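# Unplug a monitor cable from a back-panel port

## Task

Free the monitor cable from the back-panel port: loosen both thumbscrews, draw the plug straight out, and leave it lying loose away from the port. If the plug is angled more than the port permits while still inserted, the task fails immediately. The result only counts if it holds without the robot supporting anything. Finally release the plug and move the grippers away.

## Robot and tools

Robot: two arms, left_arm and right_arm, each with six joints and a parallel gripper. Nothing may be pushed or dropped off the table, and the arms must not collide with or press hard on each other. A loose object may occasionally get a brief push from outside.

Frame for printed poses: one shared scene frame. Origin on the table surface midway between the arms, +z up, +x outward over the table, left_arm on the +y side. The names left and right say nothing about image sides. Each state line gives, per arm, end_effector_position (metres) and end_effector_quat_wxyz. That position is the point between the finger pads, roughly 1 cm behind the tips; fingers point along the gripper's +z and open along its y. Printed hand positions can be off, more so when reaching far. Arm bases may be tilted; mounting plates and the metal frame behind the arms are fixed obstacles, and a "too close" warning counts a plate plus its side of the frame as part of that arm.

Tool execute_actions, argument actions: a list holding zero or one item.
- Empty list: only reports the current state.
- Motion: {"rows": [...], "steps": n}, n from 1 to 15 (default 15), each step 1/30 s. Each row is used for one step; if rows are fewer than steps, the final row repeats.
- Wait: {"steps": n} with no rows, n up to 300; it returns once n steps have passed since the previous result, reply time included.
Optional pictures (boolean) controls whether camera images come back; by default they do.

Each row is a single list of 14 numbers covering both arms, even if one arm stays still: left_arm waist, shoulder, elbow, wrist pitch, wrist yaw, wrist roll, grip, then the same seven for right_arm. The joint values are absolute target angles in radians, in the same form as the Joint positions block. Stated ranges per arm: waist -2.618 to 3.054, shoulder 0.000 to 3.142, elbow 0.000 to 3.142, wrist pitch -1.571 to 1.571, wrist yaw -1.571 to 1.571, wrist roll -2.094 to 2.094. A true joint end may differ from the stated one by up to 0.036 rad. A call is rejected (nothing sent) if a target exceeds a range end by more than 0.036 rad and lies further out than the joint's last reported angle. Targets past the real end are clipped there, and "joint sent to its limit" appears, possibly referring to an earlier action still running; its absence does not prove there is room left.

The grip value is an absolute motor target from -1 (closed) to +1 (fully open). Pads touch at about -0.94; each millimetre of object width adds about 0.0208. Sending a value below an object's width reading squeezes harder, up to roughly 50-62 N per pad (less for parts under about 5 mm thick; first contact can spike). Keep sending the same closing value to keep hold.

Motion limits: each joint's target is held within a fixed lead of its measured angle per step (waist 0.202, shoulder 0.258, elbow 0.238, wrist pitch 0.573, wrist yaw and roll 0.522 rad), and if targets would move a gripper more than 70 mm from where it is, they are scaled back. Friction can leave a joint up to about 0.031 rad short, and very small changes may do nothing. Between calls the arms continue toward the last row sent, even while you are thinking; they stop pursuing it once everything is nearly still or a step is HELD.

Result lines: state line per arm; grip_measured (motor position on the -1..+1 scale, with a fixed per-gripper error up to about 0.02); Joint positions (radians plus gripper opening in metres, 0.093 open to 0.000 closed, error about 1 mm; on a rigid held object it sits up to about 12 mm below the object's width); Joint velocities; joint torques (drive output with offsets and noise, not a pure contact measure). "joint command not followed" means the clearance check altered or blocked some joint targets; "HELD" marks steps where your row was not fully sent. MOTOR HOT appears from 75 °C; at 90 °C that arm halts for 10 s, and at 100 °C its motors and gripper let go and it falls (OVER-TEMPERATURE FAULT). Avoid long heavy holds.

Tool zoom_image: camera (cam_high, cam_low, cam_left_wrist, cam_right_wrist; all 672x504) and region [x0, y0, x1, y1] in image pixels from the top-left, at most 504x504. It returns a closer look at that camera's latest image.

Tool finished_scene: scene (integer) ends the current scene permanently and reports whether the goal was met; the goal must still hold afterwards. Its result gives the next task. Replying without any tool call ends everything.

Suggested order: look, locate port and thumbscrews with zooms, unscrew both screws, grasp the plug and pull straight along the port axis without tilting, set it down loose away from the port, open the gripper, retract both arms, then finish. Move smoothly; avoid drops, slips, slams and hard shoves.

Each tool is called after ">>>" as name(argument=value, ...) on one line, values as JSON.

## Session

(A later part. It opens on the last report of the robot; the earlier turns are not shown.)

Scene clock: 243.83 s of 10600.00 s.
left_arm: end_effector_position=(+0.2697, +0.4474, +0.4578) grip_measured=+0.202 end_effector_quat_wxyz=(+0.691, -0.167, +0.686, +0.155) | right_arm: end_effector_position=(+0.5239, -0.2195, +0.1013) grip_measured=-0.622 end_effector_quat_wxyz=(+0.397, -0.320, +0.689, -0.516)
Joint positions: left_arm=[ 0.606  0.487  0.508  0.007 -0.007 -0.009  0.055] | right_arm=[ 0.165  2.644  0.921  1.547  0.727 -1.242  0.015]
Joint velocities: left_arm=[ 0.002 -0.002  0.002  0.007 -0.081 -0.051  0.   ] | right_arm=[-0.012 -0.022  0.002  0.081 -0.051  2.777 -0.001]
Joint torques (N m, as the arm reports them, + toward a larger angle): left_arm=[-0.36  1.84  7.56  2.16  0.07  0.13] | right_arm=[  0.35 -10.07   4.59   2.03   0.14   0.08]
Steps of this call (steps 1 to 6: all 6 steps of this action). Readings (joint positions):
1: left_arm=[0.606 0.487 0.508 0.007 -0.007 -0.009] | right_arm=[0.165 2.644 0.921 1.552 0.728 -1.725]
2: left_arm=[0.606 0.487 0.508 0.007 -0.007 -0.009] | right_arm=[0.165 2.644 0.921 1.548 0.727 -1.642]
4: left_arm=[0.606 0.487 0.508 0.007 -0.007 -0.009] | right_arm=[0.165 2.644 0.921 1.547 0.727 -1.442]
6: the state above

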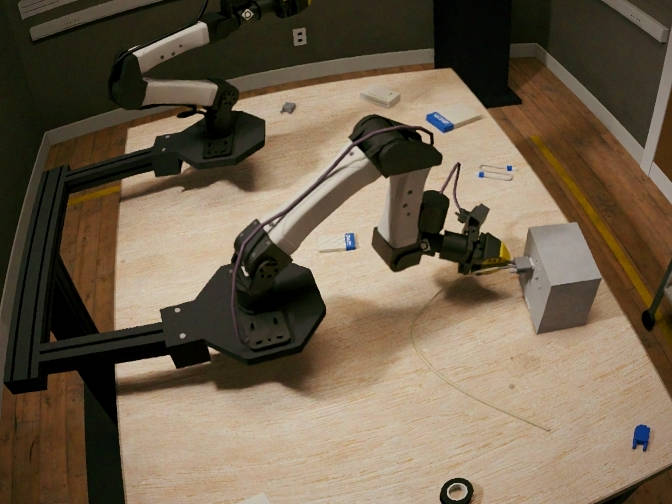

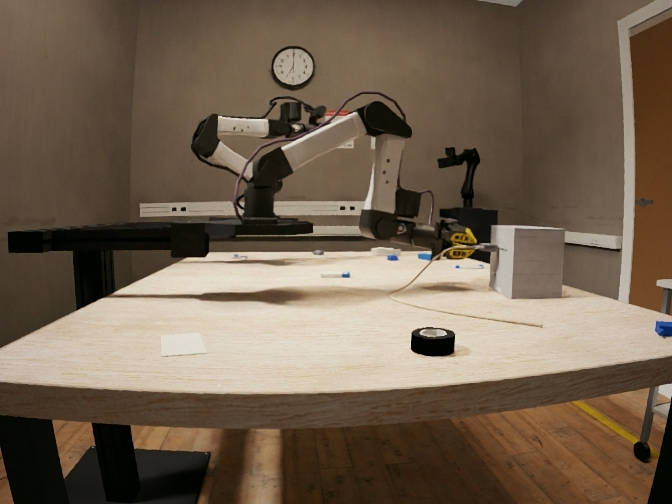

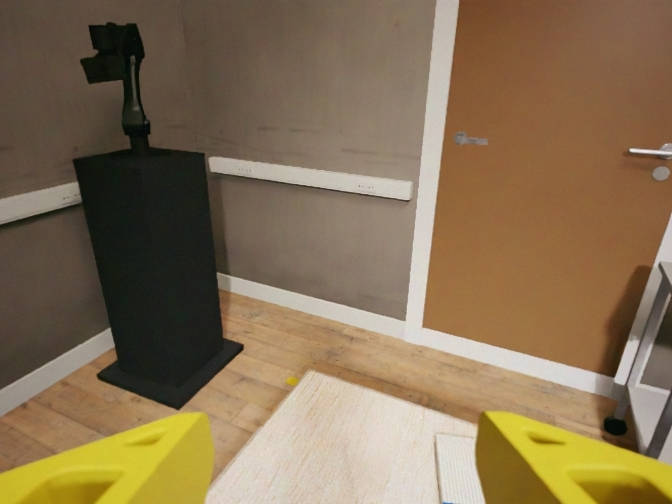

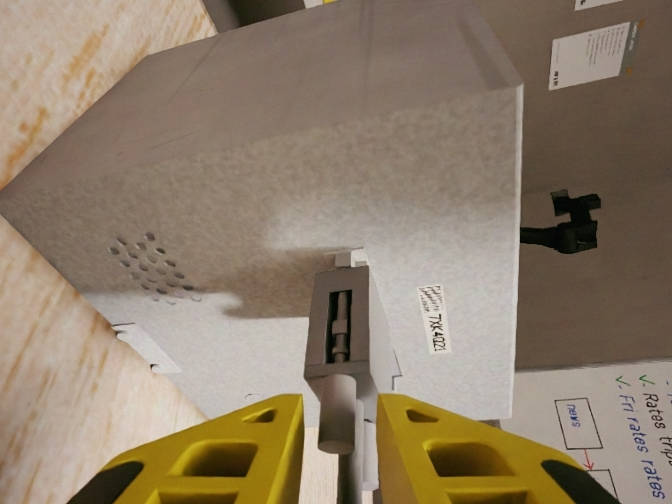

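>>> execute_actions(actions=[{"rows":[[0.6,0.5,0.5,0,0,0,0.2,0.165,2.64,0.93,1.55,0.72,-0.65,-0.88],[0.6,0.5,0.5,0,0,0,0.2,0.165,2.64,0.93,1.55,0.72,-1.9,-0.88]],"steps":13}], pictures=false)

>>> execute_actions(actions=[{"rows":[[0.6,0.5,0.5,0,0,0,0.2,0.165,2.64,0.93,1.55,0.72,-1.75,-0.62],[0.6,0.5,0.5,0,0,0,0.2,0.165,2.64,0.93,1.55,0.72,-0.5,-0.62]],"steps":13}], pictures=false)

>>> execute_actions(actions=[{"rows":[[0.6,0.5,0.5,0,0,0,0.2,0.165,2.64,0.93,1.55,0.72,-0.65,-0.88],[0.6,0.5,0.5,0,0,0,0.2,0.165,2.64,0.93,1.55,0.72,-1.9,-0.88]],"steps":13}], pictures=false)

>>> execute_actions(actions=[{"rows":[[0.6,0.5,0.5,0,0,0,0.2,0.165,2.64,0.93,1.55,0.72,-1.75,-0.5],[0.6,0.5,0.5,0,0,0,0.2,0.165,2.64,0.93,1.55,0.72,-1.5,-0.4],[0.6,0.5,0.5,0,0,0,0.2,0.165,2.64,0.93,1.55,0.72,-1.5,-0.4],[0.6,0.5,0.5,0,0,0,0.2,0.165,2.64,0.93,1.55,0.72,-1.5,-0.4],[0.6,0.5,0.5,0,0,0,0.2,0.25,2.64,0.93,1.55,0.72,-1.5,-0.4]],"steps":15}], pictures=false)

>>> execute_actions(actions=[{"rows":[[0.6,0.5,0.5,0,0,0,0.2,0.25,2.3,0.7,1.4,0.72,-1.5,0.2]],"steps":15}], pictures=false)

>>> execute_actions(actions=[{"steps":15}])

Scene clock: 261.80 s of 10600.00 s.
left_arm: end_effector_position=(+0.2697, +0.4474, +0.4578) grip_measured=+0.202 end_effector_quat_wxyz=(+0.691, -0.167, +0.686, +0.155) | right_arm: end_effector_position=(+0.5240, -0.2200, +0.1030) grip_measured=-0.872 end_effector_quat_wxyz=(+0.266, -0.469, +0.595, -0.596)
Joint positions: left_arm=[ 0.606  0.487  0.508  0.007 -0.007 -0.009  0.055] | right_arm=[ 0.165  2.644  0.921  1.555  0.73  -1.718  0.003]
Joint velocities: left_arm=[ 0.002  0.017  0.012 -0.081 -0.022 -0.051  0.   ] | right_arm=[-0.002 -0.007  0.012  0.022  0.051 -1.179 -0.001]
Joint torques (N m, as the arm reports them, + toward a larger angle): left_arm=[-0.42  2.01  7.69  2.15  0.08  0.14] | right_arm=[ -0.3  -10.32   4.3    2.01   0.06  -0.08]
Steps of this call (steps 1 to 45: the robot went on to your last target; steps 46 to 110: nothing new was sent; then 13.87 s passed at rest; steps 111 to 123: all 13 steps of this action). Readings (joint positions):
111: left_arm=[0.606 0.487 0.508 0.007 -0.007 -0.009] | right_arm=[0.165 2.644 0.921 1.547 0.727 -0.683]
112: left_arm=[0.606 0.487 0.508 0.007 -0.007 -0.009] | right_arm=[0.165 2.644 0.921 1.548 0.727 -0.766]
114: left_arm=[0.606 0.487 0.508 0.007 -0.007 -0.009] | right_arm=[0.165 2.644 0.921 1.548 0.727 -0.968]
118: left_arm=[0.606 0.487 0.508 0.007 -0.007 -0.009] | right_arm=[0.165 2.644 0.921 1.555 0.730 -1.368]
123: the state above

Scene clock: 262.23 s of 10600.00 s.
left_arm: end_effector_position=(+0.2697, +0.4474, +0.4578) grip_measured=+0.202 end_effector_quat_wxyz=(+0.691, -0.167, +0.686, +0.155) | right_arm: end_effector_position=(+0.5239, -0.2196, +0.1014) grip_measured=-0.622 end_effector_quat_wxyz=(+0.523, -0.118, +0.750, -0.387)
Joint positions: left_arm=[ 0.606  0.487  0.508  0.007 -0.007 -0.009  0.055] | right_arm=[ 0.165  2.644  0.921  1.547  0.727 -0.686  0.015]
Joint velocities: left_arm=[ 0.002 -0.007  0.012 -0.007  0.095  0.066  0.001] | right_arm=[-0.002 -0.012  0.002  0.007 -0.037  1.194 -0.   ]
Joint torques (N m, as the arm reports them, + toward a larger angle): left_arm=[-0.29  1.95  7.61  2.14  0.08  0.11] | right_arm=[ -0.13 -10.11   4.52   2.02   0.09   0.02]
Steps of this call (steps 1 to 13: all 13 steps of this action). Readings (joint positions):
1: left_arm=[0.606 0.487 0.508 0.007 -0.007 -0.009] | right_arm=[0.165 2.644 0.921 1.553 0.729 -1.728]
2: left_arm=[0.606 0.487 0.508 0.007 -0.007 -0.009] | right_arm=[0.165 2.644 0.921 1.549 0.729 -1.645]
4: left_arm=[0.606 0.487 0.508 0.007 -0.007 -0.009] | right_arm=[0.165 2.644 0.921 1.548 0.727 -1.445]
8: left_arm=[0.606 0.487 0.508 0.007 -0.007 -0.009] | right_arm=[0.165 2.644 0.921 1.547 0.727 -1.046]
13: the state above

Scene clock: 262.67 s of 10600.00 s.
left_arm: end_effector_position=(+0.2697, +0.4474, +0.4578) grip_measured=+0.202 end_effector_quat_wxyz=(+0.691, -0.167, +0.686, +0.155) | right_arm: end_effector_position=(+0.5242, -0.2195, +0.1029) grip_measured=-0.872 end_effector_quat_wxyz=(+0.268, -0.469, +0.595, -0.595)
Joint positions: left_arm=[ 0.606  0.487  0.508  0.007 -0.007 -0.009  0.055] | right_arm=[ 0.165  2.644  0.921  1.555  0.727 -1.714  0.003]
Joint velocities: left_arm=[-0.027  0.017 -0.007 -0.066 -0.037 -0.037  0.   ] | right_arm=[-0.012  0.007 -0.017 -0.051 -0.022 -1.179  0.001]
Joint torques (N m, as the arm reports them, + toward a larger angle): left_arm=[-0.27  1.83  7.69  2.12  0.05  0.11] | right_arm=[ -0.15 -10.18   4.31   2.05   0.12  -0.14]
Steps of this call (steps 1 to 13: all 13 steps of this action). Readings (joint positions):
1: left_arm=[0.606 0.487 0.508 0.007 -0.007 -0.009] | right_arm=[0.165 2.644 0.921 1.547 0.727 -0.675]
2: left_arm=[0.606 0.487 0.508 0.007 -0.007 -0.009] | right_arm=[0.165 2.644 0.921 1.549 0.727 -0.758]
4: left_arm=[0.606 0.487 0.508 0.007 -0.007 -0.009] | right_arm=[0.165 2.644 0.921 1.549 0.727 -0.960]
8: left_arm=[0.606 0.487 0.508 0.007 -0.007 -0.009] | right_arm=[0.165 2.644 0.921 1.556 0.727 -1.360]
13: the state above

Scene clock: 263.17 s of 10600.00 s.
left_arm: end_effector_position=(+0.2697, +0.4474, +0.4578) grip_measured=+0.202 end_effector_quat_wxyz=(+0.691, -0.167, +0.686, +0.155) | right_arm: end_effector_position=(+0.5215, -0.1748, +0.1028) grip_measured=-0.402 end_effector_quat_wxyz=(+0.351, -0.440, +0.618, -0.549)
Joint positions: left_arm=[ 0.606  0.487  0.508  0.007 -0.007 -0.009  0.055] | right_arm=[ 0.256  2.644  0.921  1.55   0.721 -1.518  0.026]
Joint velocities: left_arm=[-0.002 -0.027  0.012 -0.037 -0.037  0.022  0.001] | right_arm=[-0.022 -0.017  0.007  0.051  0.022  0.037 -0.   ]
Joint torques (N m, as the arm reports them, + toward a larger angle): left_arm=[-0.33  1.99  7.48  2.14  0.04  0.12] | right_arm=[ -0.47 -10.17   4.52   2.05   0.2    0.14]
Steps of this call (steps 1 to 15: all 15 steps of this action). Readings (joint positions):
1: left_arm=[0.606 0.487 0.508 0.007 -0.007 -0.009] | right_arm=[0.165 2.644 0.921 1.553 0.727 -1.725]
2: left_arm=[0.606 0.487 0.508 0.007 -0.007 -0.009] | right_arm=[0.165 2.644 0.921 1.550 0.727 -1.691]
4: left_arm=[0.606 0.487 0.508 0.007 -0.007 -0.009] | right_arm=[0.165 2.644 0.921 1.550 0.727 -1.624]
8: left_arm=[0.606 0.487 0.508 0.007 -0.007 -0.009] | right_arm=[0.227 2.644 0.921 1.550 0.729 -1.556]
15: the state above

Scene clock: 263.67 s of 10600.00 s.
left_arm: end_effector_position=(+0.2697, +0.4474, +0.4578) grip_measured=+0.202 end_effector_quat_wxyz=(+0.691, -0.167, +0.686, +0.155) | right_arm: end_effector_position=(+0.5011, -0.1854, +0.1814) grip_measured=+0.198 end_effector_quat_wxyz=(+0.353, -0.436, +0.621, -0.548)
Joint positions: left_arm=[ 0.606  0.487  0.508  0.007 -0.007 -0.009  0.055] | right_arm=[ 0.254  2.289  0.707  1.409  0.721 -1.508  0.055]
Joint velocities: left_arm=[ 0.002 -0.022 -0.017 -0.007  0.007 -0.022 -0.001] | right_arm=[-0.012 -0.022  0.002 -0.095 -0.037  0.022 -0.   ]
Joint torques (N m, as the arm reports them, + toward a larger angle): left_arm=[-0.33  2.05  7.65  2.15  0.06  0.14] | right_arm=[-0.32 -7.85  3.96  2.02  0.13  0.18]
Steps of this call (steps 1 to 15: all 15 steps of this action). Readings (joint positions):
1: left_arm=[0.606 0.487 0.508 0.007 -0.007 -0.009] | right_arm=[0.256 2.606 0.882 1.511 0.714 -1.516]
2: left_arm=[0.606 0.487 0.508 0.007 -0.007 -0.009] | right_arm=[0.256 2.534 0.804 1.466 0.713 -1.516]
4: left_arm=[0.606 0.487 0.508 0.007 -0.007 -0.009] | right_arm=[0.254 2.394 0.713 1.426 0.720 -1.515]
8: left_arm=[0.606 0.487 0.508 0.007 -0.007 -0.009] | right_arm=[0.254 2.283 0.707 1.441 0.721 -1.509]
15: the state above

Scene clock: 264.17 s of 10600.00 s.
left_arm: end_effector_position=(+0.2697, +0.4474, +0.4578) grip_measured=+0.202 end_effector_quat_wxyz=(+0.691, -0.167, +0.686, +0.155) | right_arm: end_effector_position=(+0.5009, -0.1854, +0.1801) grip_measured=+0.198 end_effector_quat_wxyz=(+0.351, -0.438, +0.621, -0.547)
Joint positions: left_arm=[ 0.606  0.487  0.508  0.007 -0.007 -0.009  0.055] | right_arm=[ 0.254  2.289  0.707  1.403  0.721 -1.508  0.055]
Joint velocities: left_arm=[-0.002 -0.002 -0.012 -0.007 -0.051 -0.007 -0.001] | right_arm=[ 0.007  0.007 -0.012  0.007  0.007 -0.081  0.001]
Joint torques (N m, as the arm reports them, + toward a larger angle): left_arm=[-0.33  1.88  7.65  2.14  0.05  0.11] | right_arm=[-0.49 -7.98  3.84  2.    0.15  0.13]
Steps of this call (steps 1 to 15: the robot went on to your last target). Readings (joint positions):
1: left_arm=[0.606 0.487 0.508 0.007 -0.007 -0.009] | right_arm=[0.254 2.289 0.707 1.408 0.721 -1.508]
2: left_arm=[0.606 0.487 0.508 0.007 -0.007 -0.009] | right_arm=[0.254 2.289 0.707 1.407 0.721 -1.508]
4: left_arm=[0.606 0.487 0.508 0.007 -0.007 -0.009] | right_arm=[0.254 2.289 0.707 1.405 0.721 -1.508]
8: left_arm=[0.606 0.487 0.508 0.007 -0.007 -0.009] | right_arm=[0.254 2.289 0.707 1.403 0.721 -1.508]
15: the state above
All arms were judged still, so your last target was given up. Only a new action makes them travel on or press farther. Fingers that are still opening or closing keep moving.

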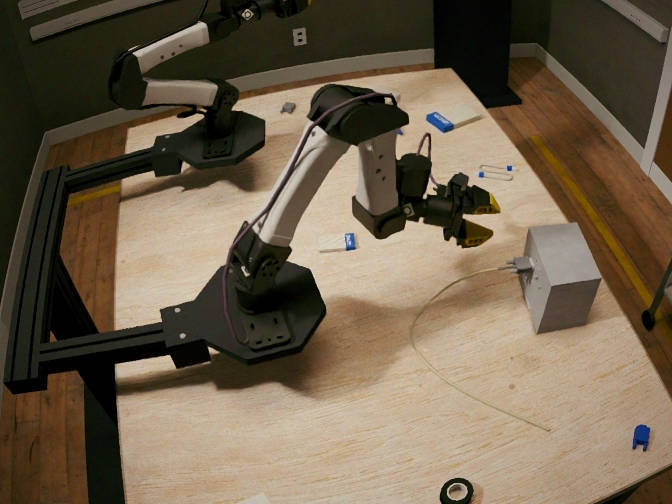

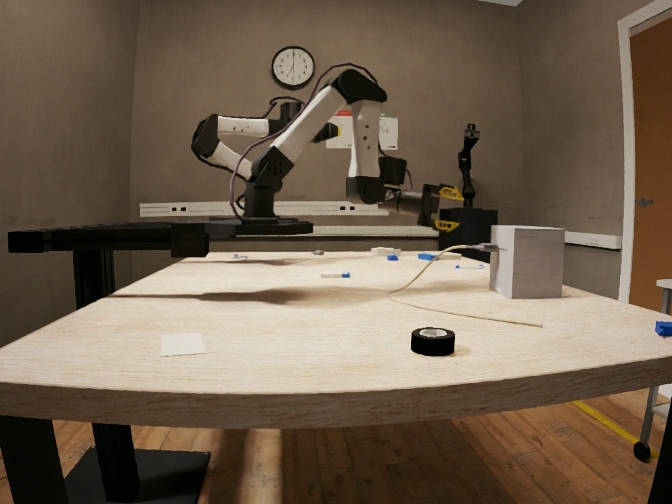

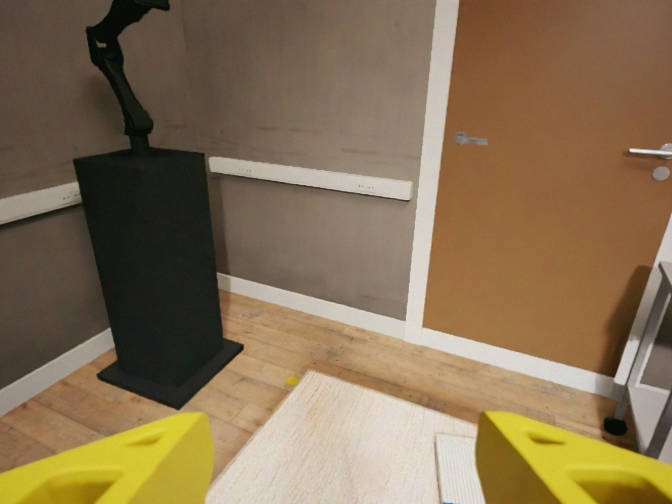

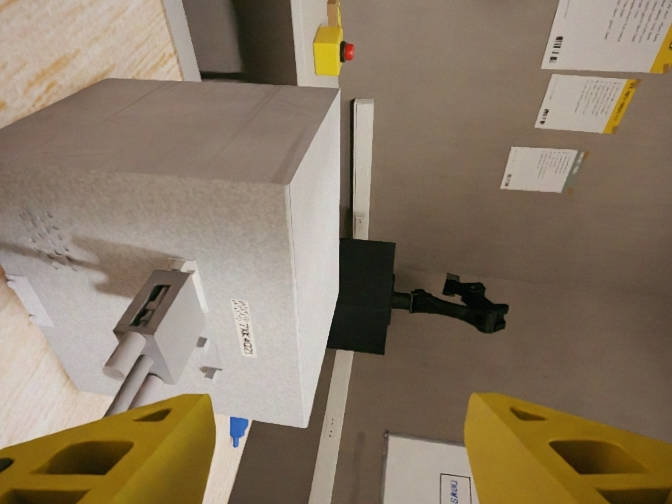

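>>> execute_actions(actions=[{"rows":[[0.6,0.5,0.5,0,0,0,0.2,0.2,2.04,0.7,1.2,0.5,-1,0.3],[0.6,0.5,0.5,0,0,0,0.2,0.2,2.04,0.7,1.2,0.5,-1,0.3],[0.6,0.5,0.5,0,0,0,0.2,0.2,2.04,0.7,1.2,0.5,-1,0.3],[0.6,0.5,0.5,0,0,0,0.2,0.2,2.04,0.7,1.2,0.5,-1,0.3],[0.6,0.5,0.5,0,0,0,0.2,-0.09,2.04,0.8,1.0,0.04,0,0.3]],"steps":15}], pictures=false)

>>> execute_actions(actions=[{"rows":[[0.6,0.5,0.5,0,0,0,0.2,-0.09,2.04,0.8,0.64,0.04,0,0.3]],"steps":15}], pictures=false)

>>> execute_actions(actions=[{"rows":[[0.6,0.5,0.5,0,0,0,0.2,-0.09,2.17,0.86,0.7,0.04,0,0.3]],"steps":15}])

Scene clock: 271.50 s of 10600.00 s.
left_arm: end_effector_position=(+0.2697, +0.4474, +0.4578) grip_measured=+0.202 end_effector_quat_wxyz=(+0.691, -0.167, +0.686, +0.155) | right_arm: end_effector_position=(+0.5557, -0.2601, +0.2405) grip_measured=+0.298 end_effector_quat_wxyz=(+0.620, -0.038, +0.776, -0.110)
Joint positions: left_arm=[ 0.606  0.487  0.508  0.007 -0.007 -0.009  0.055] | right_arm=[-0.107  2.032  0.807  1.032  0.107 -0.221  0.06 ]
Joint velocities: left_arm=[-0.007 -0.012  0.002 -0.037 -0.051  0.022  0.001] | right_arm=[ 0.208 -0.017 -0.002 -0.212 -0.403  1.443 -0.001]
Joint torques (N m, as the arm reports them, + toward a larger angle): left_arm=[-0.32  1.92  7.61  2.15  0.06  0.12] | right_arm=[ 0.12 -8.37  6.36  2.26  0.02  0.07]
Steps of this call (steps 1 to 90: nothing new was sent; then 3.83 s passed at rest; steps 91 to 105: all 15 steps of this action). Readings (joint positions):
91: left_arm=[0.606 0.487 0.508 0.007 -0.007 -0.009] | right_arm=[0.247 2.257 0.703 1.350 0.684 -1.427]
92: left_arm=[0.606 0.487 0.508 0.007 -0.007 -0.009] | right_arm=[0.236 2.204 0.693 1.291 0.646 -1.346]
94: left_arm=[0.606 0.487 0.508 0.007 -0.007 -0.009] | right_arm=[0.213 2.099 0.692 1.254 0.596 -1.224]
98: left_arm=[0.606 0.487 0.508 0.007 -0.007 -0.009] | right_arm=[0.004 2.031 0.799 1.143 0.266 -0.831]
105: the state above

Scene clock: 272.00 s of 10600.00 s.
left_arm: end_effector_position=(+0.2697, +0.4474, +0.4578) grip_measured=+0.202 end_effector_quat_wxyz=(+0.691, -0.167, +0.686, +0.155) | right_arm: end_effector_position=(+0.5216, -0.2405, +0.1549) grip_measured=+0.299 end_effector_quat_wxyz=(+0.470, +0.013, +0.882, -0.018)
Joint positions: left_arm=[ 0.606  0.487  0.508  0.007 -0.007 -0.009  0.055] | right_arm=[-0.092  2.037  0.809  0.652  0.05  -0.014  0.06 ]
Joint velocities: left_arm=[-0.007 -0.002 -0.012  0.037  0.066  0.007  0.001] | right_arm=[-0.007  0.022  0.002 -0.081 -0.081  0.066 -0.   ]
Joint torques (N m, as the arm reports them, + toward a larger angle): left_arm=[-0.32  1.94  7.62  2.16  0.05  0.15] | right_arm=[-0.08 -8.47  6.03  1.95  0.   -0.02]
Steps of this call (steps 1 to 15: all 15 steps of this action). Readings (joint positions):
1: left_arm=[0.606 0.487 0.508 0.007 -0.007 -0.009] | right_arm=[-0.100 2.029 0.809 0.985 0.095 -0.178]
2: left_arm=[0.606 0.487 0.508 0.007 -0.007 -0.009] | right_arm=[-0.095 2.027 0.809 0.926 0.084 -0.144]
4: left_arm=[0.606 0.487 0.508 0.007 -0.007 -0.009] | right_arm=[-0.092 2.031 0.809 0.818 0.069 -0.094]
8: left_arm=[0.606 0.487 0.508 0.007 -0.007 -0.009] | right_arm=[-0.092 2.037 0.809 0.701 0.056 -0.042]
15: the state above

Scene clock: 272.50 s of 10600.00 s.
left_arm: end_effector_position=(+0.2697, +0.4474, +0.4578) grip_measured=+0.202 end_effector_quat_wxyz=(+0.691, -0.167, +0.686, +0.155) | right_arm: end_effector_position=(+0.5225, -0.2393, +0.1112) grip_measured=+0.299 end_effector_quat_wxyz=(+0.442, +0.014, +0.897, -0.015)
Joint positions: left_arm=[ 0.606  0.487  0.508  0.007 -0.007 -0.009  0.055] | right_arm=[-0.092  2.175  0.851  0.685  0.048 -0.007  0.06 ]
Joint velocities: left_arm=[ 0.002 -0.012 -0.012 -0.051  0.007 -0.11  -0.   ] | right_arm=[-0.017  0.002 -0.007 -0.037 -0.066 -0.022  0.   ]
Joint torques (N m, as the arm reports them, + toward a larger angle): left_arm=[-0.3   1.91  7.52  2.14  0.06  0.13] | right_arm=[ 0.08 -9.63  7.09  2.11  0.09 -0.05]
Steps of this call (steps 1 to 15: all 15 steps of this action). Readings (joint positions):
1: left_arm=[0.606 0.487 0.508 0.007 -0.007 -0.009] | right_arm=[-0.092 2.052 0.816 0.662 0.050 -0.012]
2: left_arm=[0.606 0.487 0.508 0.007 -0.007 -0.009] | right_arm=[-0.092 2.082 0.833 0.677 0.049 -0.011]
4: left_arm=[0.606 0.487 0.508 0.007 -0.007 -0.009] | right_arm=[-0.092 2.136 0.851 0.689 0.048 -0.010]
8: left_arm=[0.606 0.487 0.508 0.007 -0.007 -0.009] | right_arm=[-0.092 2.175 0.851 0.678 0.048 -0.008]
15: the state above

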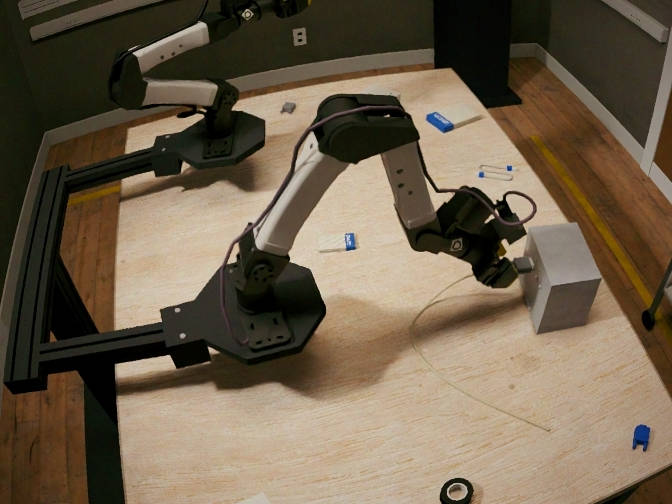

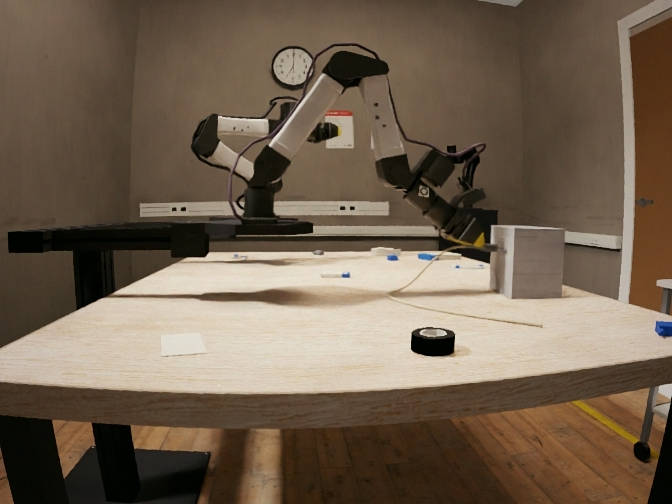

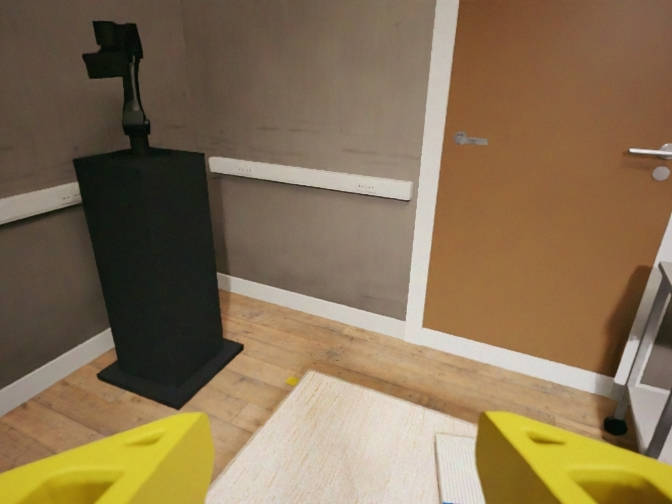

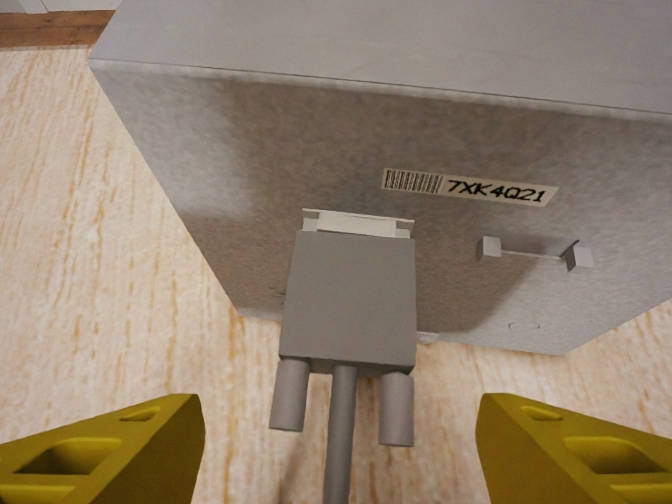

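>>> execute_actions(actions=[{"rows":[[0.6,0.5,0.5,0,0,0,0.2,-0.075,2.22,0.92,0.72,0.12,0.07,0.2],[0.6,0.5,0.5,0,0,0,0.2,-0.075,2.22,0.92,0.72,0.12,0.07,0.2],[0.6,0.5,0.5,0,0,0,0.2,-0.075,2.22,0.92,0.72,0.12,0.07,0.2],[0.6,0.5,0.5,0,0,0,0.2,-0.075,2.29,0.975,0.745,0.12,0.07,0.1]],"steps":15}])

Scene clock: 276.73 s of 10600.00 s.
left_arm: end_effector_position=(+0.2697, +0.4474, +0.4578) grip_measured=+0.202 end_effector_quat_wxyz=(+0.691, -0.167, +0.686, +0.155) | right_arm: end_effector_position=(+0.5511, -0.2442, +0.1030) grip_measured=+0.101 end_effector_quat_wxyz=(+0.463, +0.055, +0.884, -0.024)
Joint positions: left_arm=[ 0.606  0.487  0.508  0.007 -0.007 -0.009  0.055] | right_arm=[-0.081  2.283  0.96   0.729  0.109  0.061  0.05 ]
Joint velocities: left_arm=[-0.017 -0.012  0.007 -0.007 -0.066  0.051 -0.001] | right_arm=[-0.012  0.007  0.007 -0.007  0.022  0.007 -0.001]
Joint torques (N m, as the arm reports them, + toward a larger angle): left_arm=[-0.36  1.85  7.54  2.15  0.04  0.14] | right_arm=[ 0.58 -9.59  7.83  2.15  0.16  0.03]
Steps of this call (steps 1 to 15: the robot went on to your last target; steps 16 to 90: nothing new was sent; then 0.73 s passed at rest; steps 91 to 105: all 15 steps of this action). Readings (joint positions):
91: left_arm=[0.606 0.487 0.508 0.007 -0.007 -0.009] | right_arm=[-0.090 2.180 0.858 0.686 0.058 0.005]
92: left_arm=[0.606 0.487 0.508 0.007 -0.007 -0.009] | right_arm=[-0.088 2.192 0.875 0.689 0.069 0.017]
94: left_arm=[0.606 0.487 0.508 0.007 -0.007 -0.009] | right_arm=[-0.084 2.217 0.907 0.699 0.085 0.034]
98: left_arm=[0.606 0.487 0.508 0.007 -0.007 -0.009] | right_arm=[-0.081 2.275 0.960 0.726 0.100 0.051]
105: the state above

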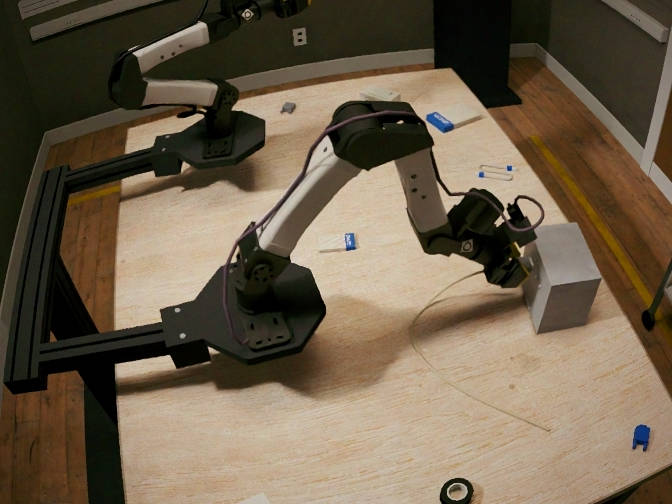

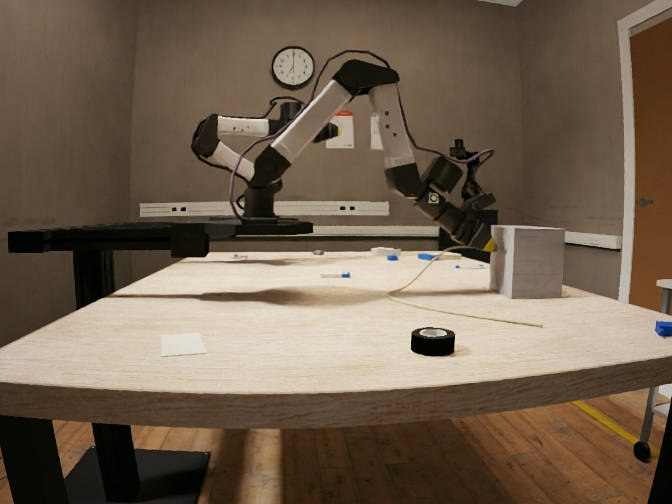

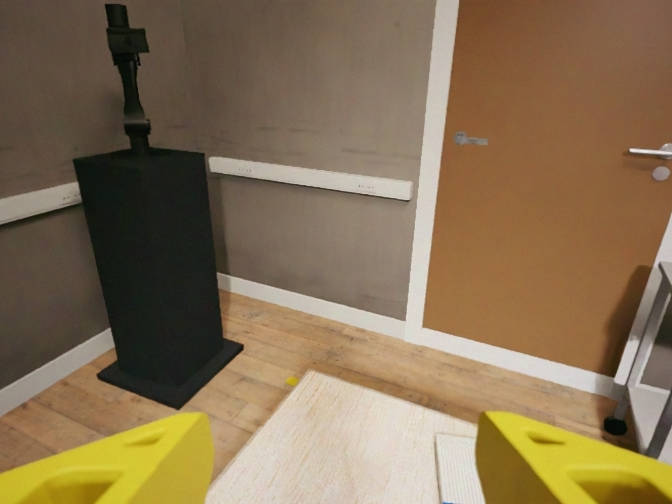

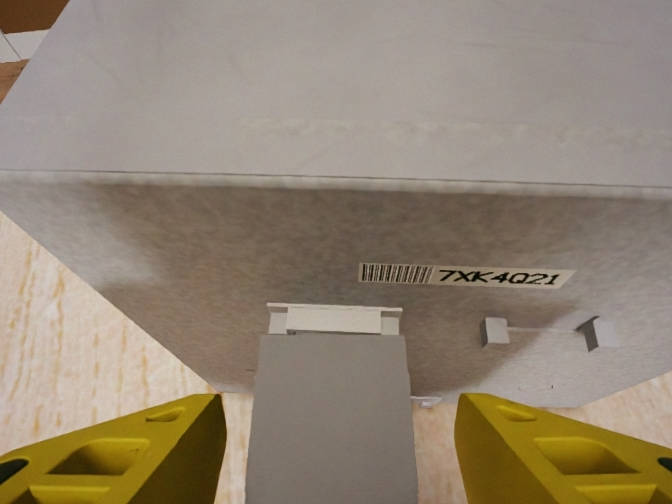

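>>> execute_actions(actions=[{"rows":[[0.6,0.5,0.5,0,0,0,0.2,-0.069,2.3,0.978,0.745,0.12,0.07,-0.1],[0.6,0.5,0.5,0,0,0,0.2,-0.069,2.3,0.978,0.745,0.12,0.07,-0.1],[0.6,0.5,0.5,0,0,0,0.2,-0.069,2.3,0.978,0.745,0.12,0.07,-0.1],[0.6,0.5,0.5,0,0,0,0.2,-0.069,2.3,0.978,0.745,0.12,0.07,-0.1],[0.6,0.5,0.5,0,0,0,0.2,-0.069,2.3,0.978,0.745,0.12,0.07,-0.15],[0.6,0.5,0.5,0,0,0,0.2,-0.069,2.3,0.978,0.745,0.12,0.07,-0.2],[0.6,0.5,0.5,0,0,0,0.2,-0.069,2.3,0.978,0.745,0.12,0.07,-0.25],[0.6,0.5,0.5,0,0,0,0.2,-0.069,2.3,0.978,0.745,0.12,0.07,-0.3],[0.6,0.5,0.5,0,0,0,0.2,-0.069,2.3,0.978,0.745,0.12,0.07,-0.4]],"steps":15}])

>>> execute_actions(actions=[{"rows":[[0.6,0.5,0.5,0,0,0,0.2,-0.069,2.285,0.955,0.75,0.12,0.07,-0.4],[0.6,0.5,0.5,0,0,0,0.2,-0.069,2.281,0.945,0.755,0.12,0.07,-0.4],[0.6,0.5,0.5,0,0,0,0.2,-0.069,2.277,0.935,0.76,0.12,0.07,-0.4],[0.6,0.5,0.5,0,0,0,0.2,-0.069,2.273,0.925,0.765,0.12,0.07,-0.4]],"steps":12}])

Scene clock: 285.57 s of 10600.00 s.
left_arm: end_effector_position=(+0.2697, +0.4474, +0.4578) grip_measured=+0.202 end_effector_quat_wxyz=(+0.691, -0.167, +0.686, +0.155) | right_arm: end_effector_position=(+0.5514, -0.2423, +0.1032) grip_measured=-0.388 end_effector_quat_wxyz=(+0.464, +0.055, +0.884, -0.024)
Joint positions: left_arm=[ 0.606  0.487  0.508  0.007 -0.007 -0.009  0.055] | right_arm=[-0.076  2.284  0.96   0.732  0.115  0.065  0.027]
Joint velocities: left_arm=[ 0.002  0.017  0.002 -0.022  0.007  0.066 -0.001] | right_arm=[-0.012 -0.007  0.007  0.007 -0.037 -0.051  0.001]
Joint torques (N m, as the arm reports them, + toward a larger angle): left_arm=[-0.36  1.88  7.65  2.14  0.05  0.13] | right_arm=[ 0.48 -8.96  8.    2.15  0.24  0.01]
Steps of this call (steps 1 to 15: the robot went on to your last target; steps 16 to 90: nothing new was sent; then 5.33 s passed at rest; steps 91 to 105: all 15 steps of this action). Readings (joint positions):
91: left_arm=[0.606 0.487 0.508 0.007 -0.007 -0.009] | right_arm=[-0.081 2.283 0.960 0.731 0.112 0.064]
92: left_arm=[0.606 0.487 0.508 0.007 -0.007 -0.009] | right_arm=[-0.080 2.283 0.960 0.731 0.112 0.064]
94: left_arm=[0.606 0.487 0.508 0.007 -0.007 -0.009] | right_arm=[-0.078 2.283 0.960 0.731 0.112 0.064]
98: left_arm=[0.606 0.487 0.508 0.007 -0.007 -0.009] | right_arm=[-0.076 2.283 0.960 0.731 0.113 0.064]
105: the state above

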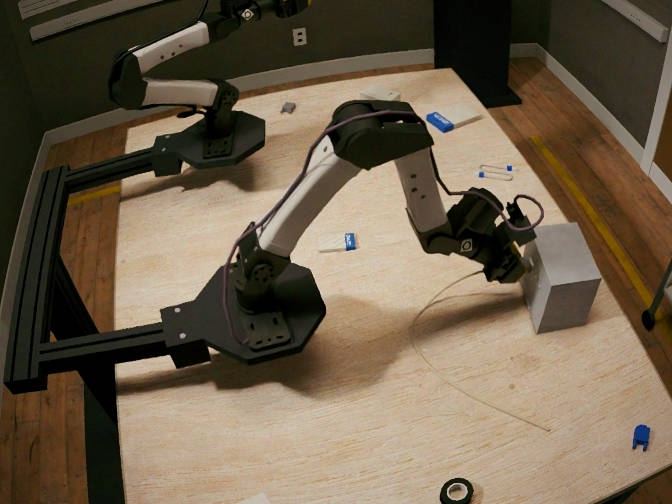

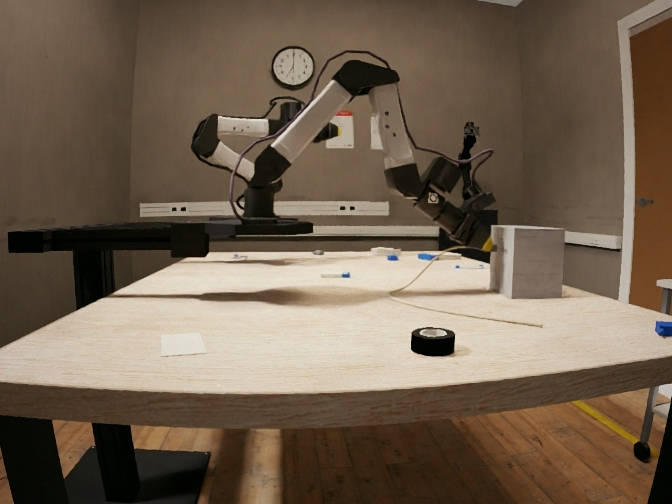

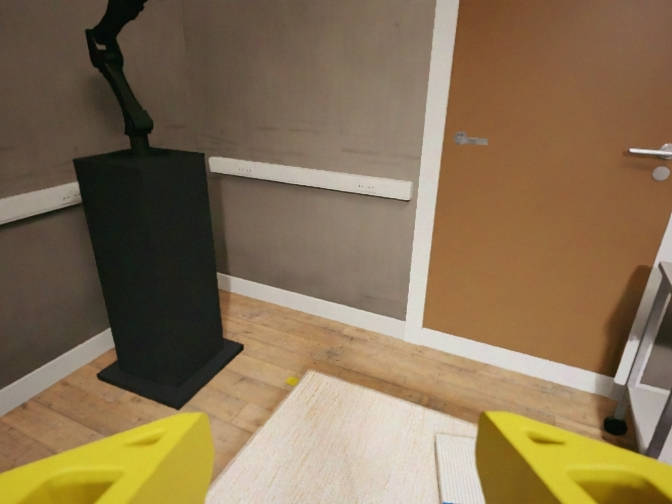

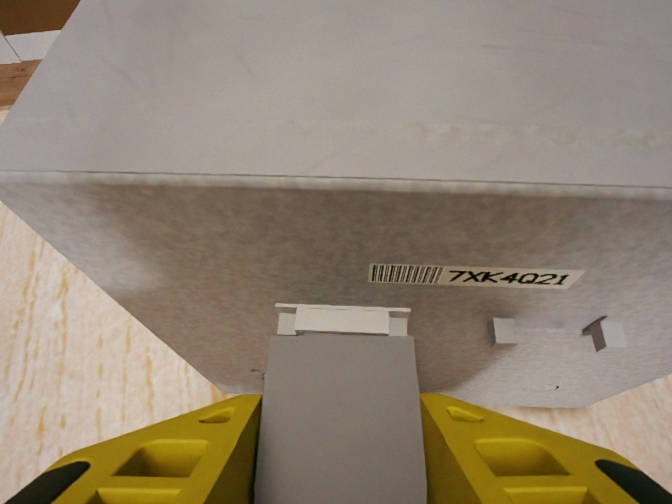

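Scene clock: 285.97 s of 10600.00 s.
left_arm: end_effector_position=(+0.2697, +0.4474, +0.4578) grip_measured=+0.202 end_effector_quat_wxyz=(+0.691, -0.167, +0.686, +0.155) | right_arm: end_effector_position=(+0.5506, -0.2424, +0.1038) grip_measured=-0.388 end_effector_quat_wxyz=(+0.467, +0.055, +0.882, -0.024)
Joint positions: left_arm=[ 0.606  0.487  0.508  0.007 -0.007 -0.009  0.055] | right_arm=[-0.076  2.284  0.952  0.748  0.115  0.065  0.027]
Joint velocities: left_arm=[ 0.017  0.017  0.007 -0.066  0.007 -0.037 -0.001] | right_arm=[-0.007 -0.017  0.022  0.022  0.022  0.081 -0.001]
Joint torques (N m, as the arm reports them, + toward a larger angle): left_arm=[-0.35  1.84  7.56  2.15  0.08  0.11] | right_arm=[  0.5  -10.76   3.79   2.14   0.27  -0.02]
Steps of this call (steps 1 to 12: all 12 steps of this action). Readings (joint positions):
1: left_arm=[0.606 0.487 0.508 0.007 -0.007 -0.009] | right_arm=[-0.076 2.284 0.960 0.732 0.115 0.065]
2: left_arm=[0.606 0.487 0.508 0.007 -0.007 -0.009] | right_arm=[-0.076 2.284 0.960 0.733 0.115 0.065]
4: left_arm=[0.606 0.487 0.508 0.007 -0.007 -0.009] | right_arm=[-0.076 2.284 0.956 0.740 0.115 0.065]
8: left_arm=[0.606 0.487 0.508 0.007 -0.007 -0.009] | right_arm=[-0.076 2.284 0.953 0.747 0.115 0.065]
12: the state above

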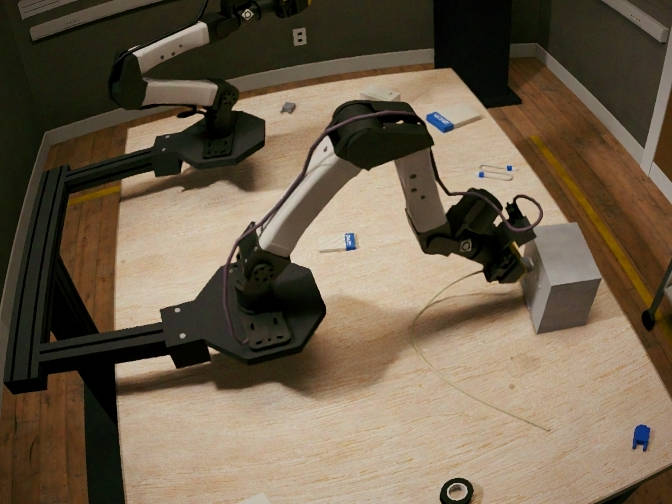

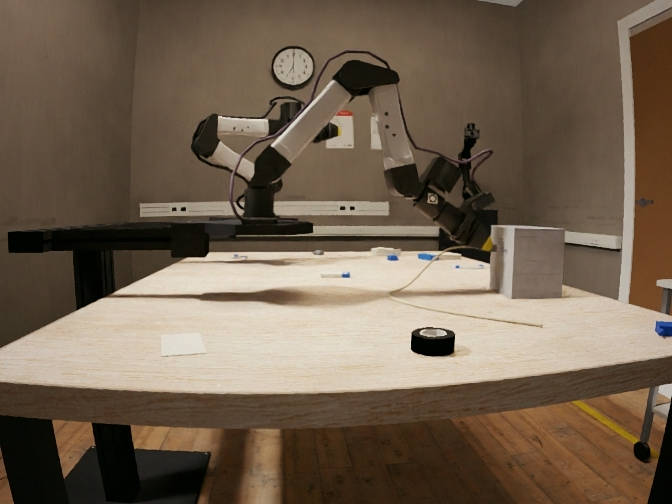

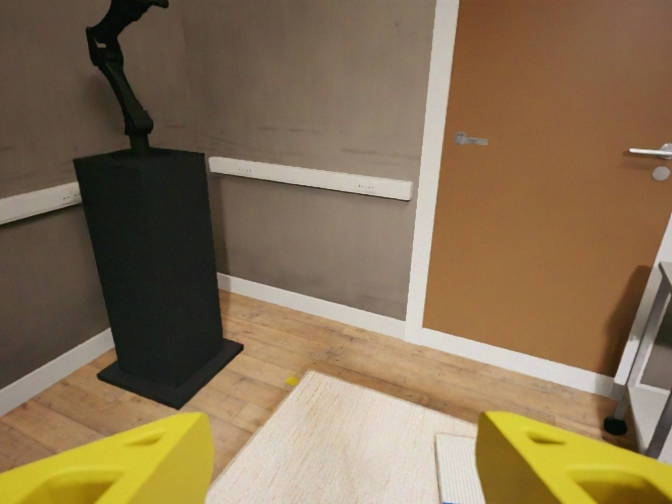

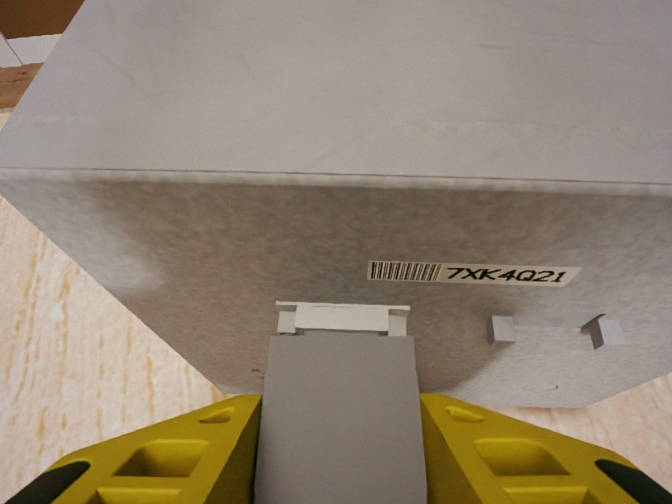

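>>> execute_actions(actions=[{"rows":[[0.6,0.5,0.5,0,0,0,0.2,-0.069,2.27,0.915,0.75,0.12,0.07,-0.4],[0.6,0.5,0.5,0,0,0,0.2,-0.069,2.268,0.905,0.75,0.12,0.07,-0.4],[0.6,0.5,0.5,0,0,0,0.2,-0.069,2.265,0.895,0.745,0.12,0.07,-0.4]],"steps":12}])

Scene clock: 288.53 s of 10600.00 s.
left_arm: end_effector_position=(+0.2697, +0.4474, +0.4578) grip_measured=+0.202 end_effector_quat_wxyz=(+0.691, -0.167, +0.686, +0.155) | right_arm: end_effector_position=(+0.5337, -0.2419, +0.0912) grip_measured=-0.388 end_effector_quat_wxyz=(+0.446, +0.054, +0.893, -0.025)
Joint positions: left_arm=[ 0.606  0.487  0.508  0.007 -0.007 -0.009  0.055] | right_arm=[-0.075  2.278  0.906  0.74   0.115  0.065  0.027]
Joint velocities: left_arm=[-0.007 -0.002 -0.002 -0.022 -0.007  0.022  0.001] | right_arm=[-0.017 -0.007  0.002 -0.066 -0.022 -0.007  0.   ]
Joint torques (N m, as the arm reports them, + toward a larger angle): left_arm=[-0.38  1.92  7.64  2.15  0.07  0.11] | right_arm=[  0.52 -10.44   4.44   2.14   0.26  -0.03]
Steps of this call (steps 1 to 15: the robot went on to your last target; steps 16 to 65: nothing new was sent; steps 66 to 77: all 12 steps of this action). Readings (joint positions):
66: left_arm=[0.606 0.487 0.508 0.007 -0.007 -0.009] | right_arm=[-0.076 2.284 0.951 0.748 0.115 0.065]
67: left_arm=[0.606 0.487 0.508 0.007 -0.007 -0.009] | right_arm=[-0.076 2.284 0.948 0.751 0.115 0.065]
69: left_arm=[0.606 0.487 0.508 0.007 -0.007 -0.009] | right_arm=[-0.076 2.283 0.938 0.762 0.115 0.065]
73: left_arm=[0.606 0.487 0.508 0.007 -0.007 -0.009] | right_arm=[-0.075 2.278 0.914 0.755 0.115 0.065]
77: the state above

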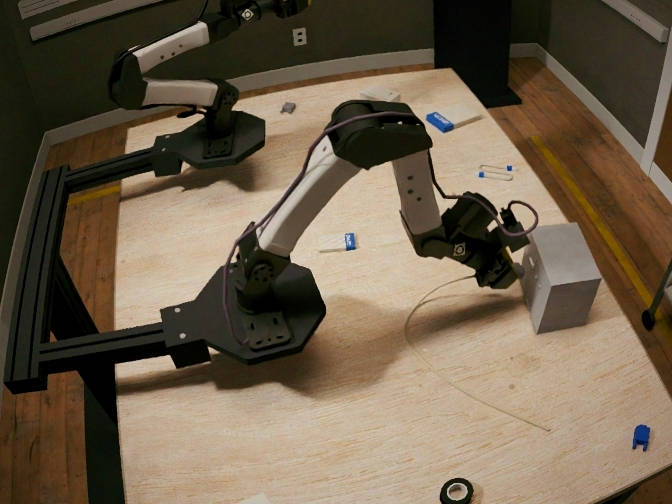

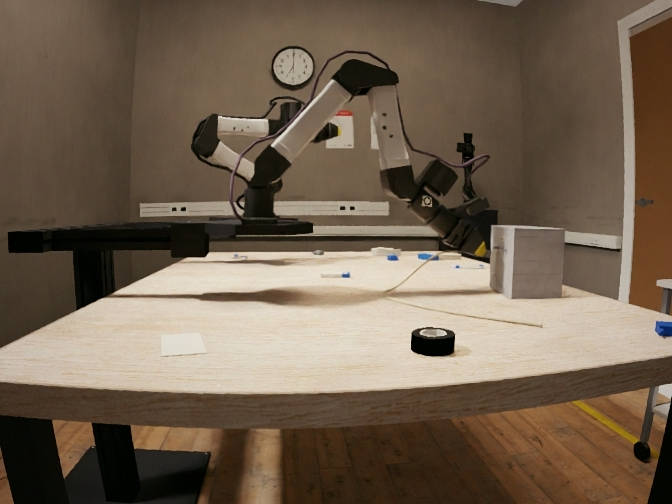

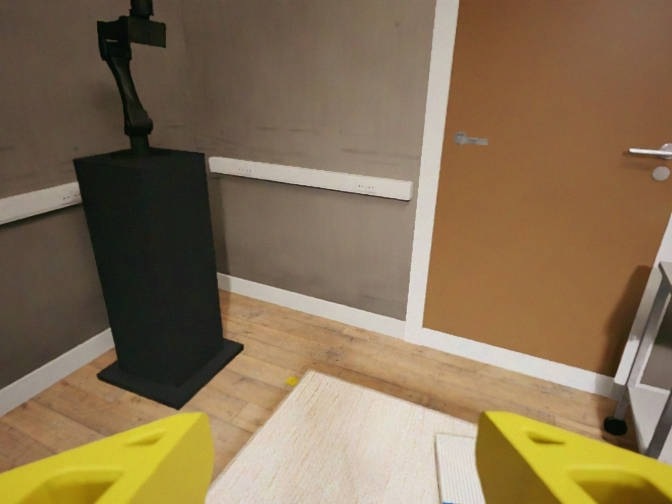

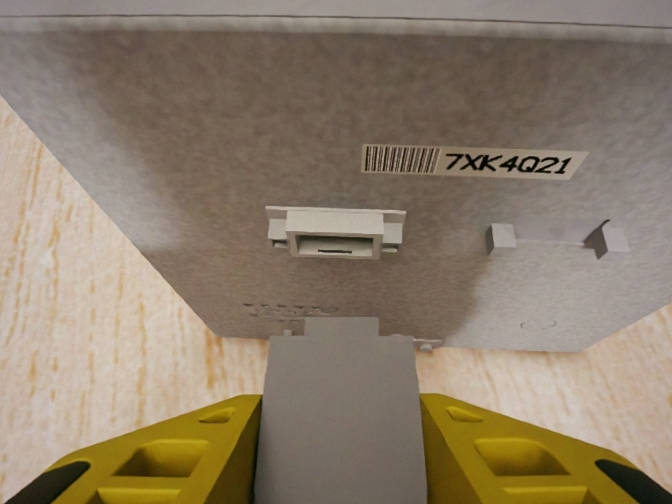

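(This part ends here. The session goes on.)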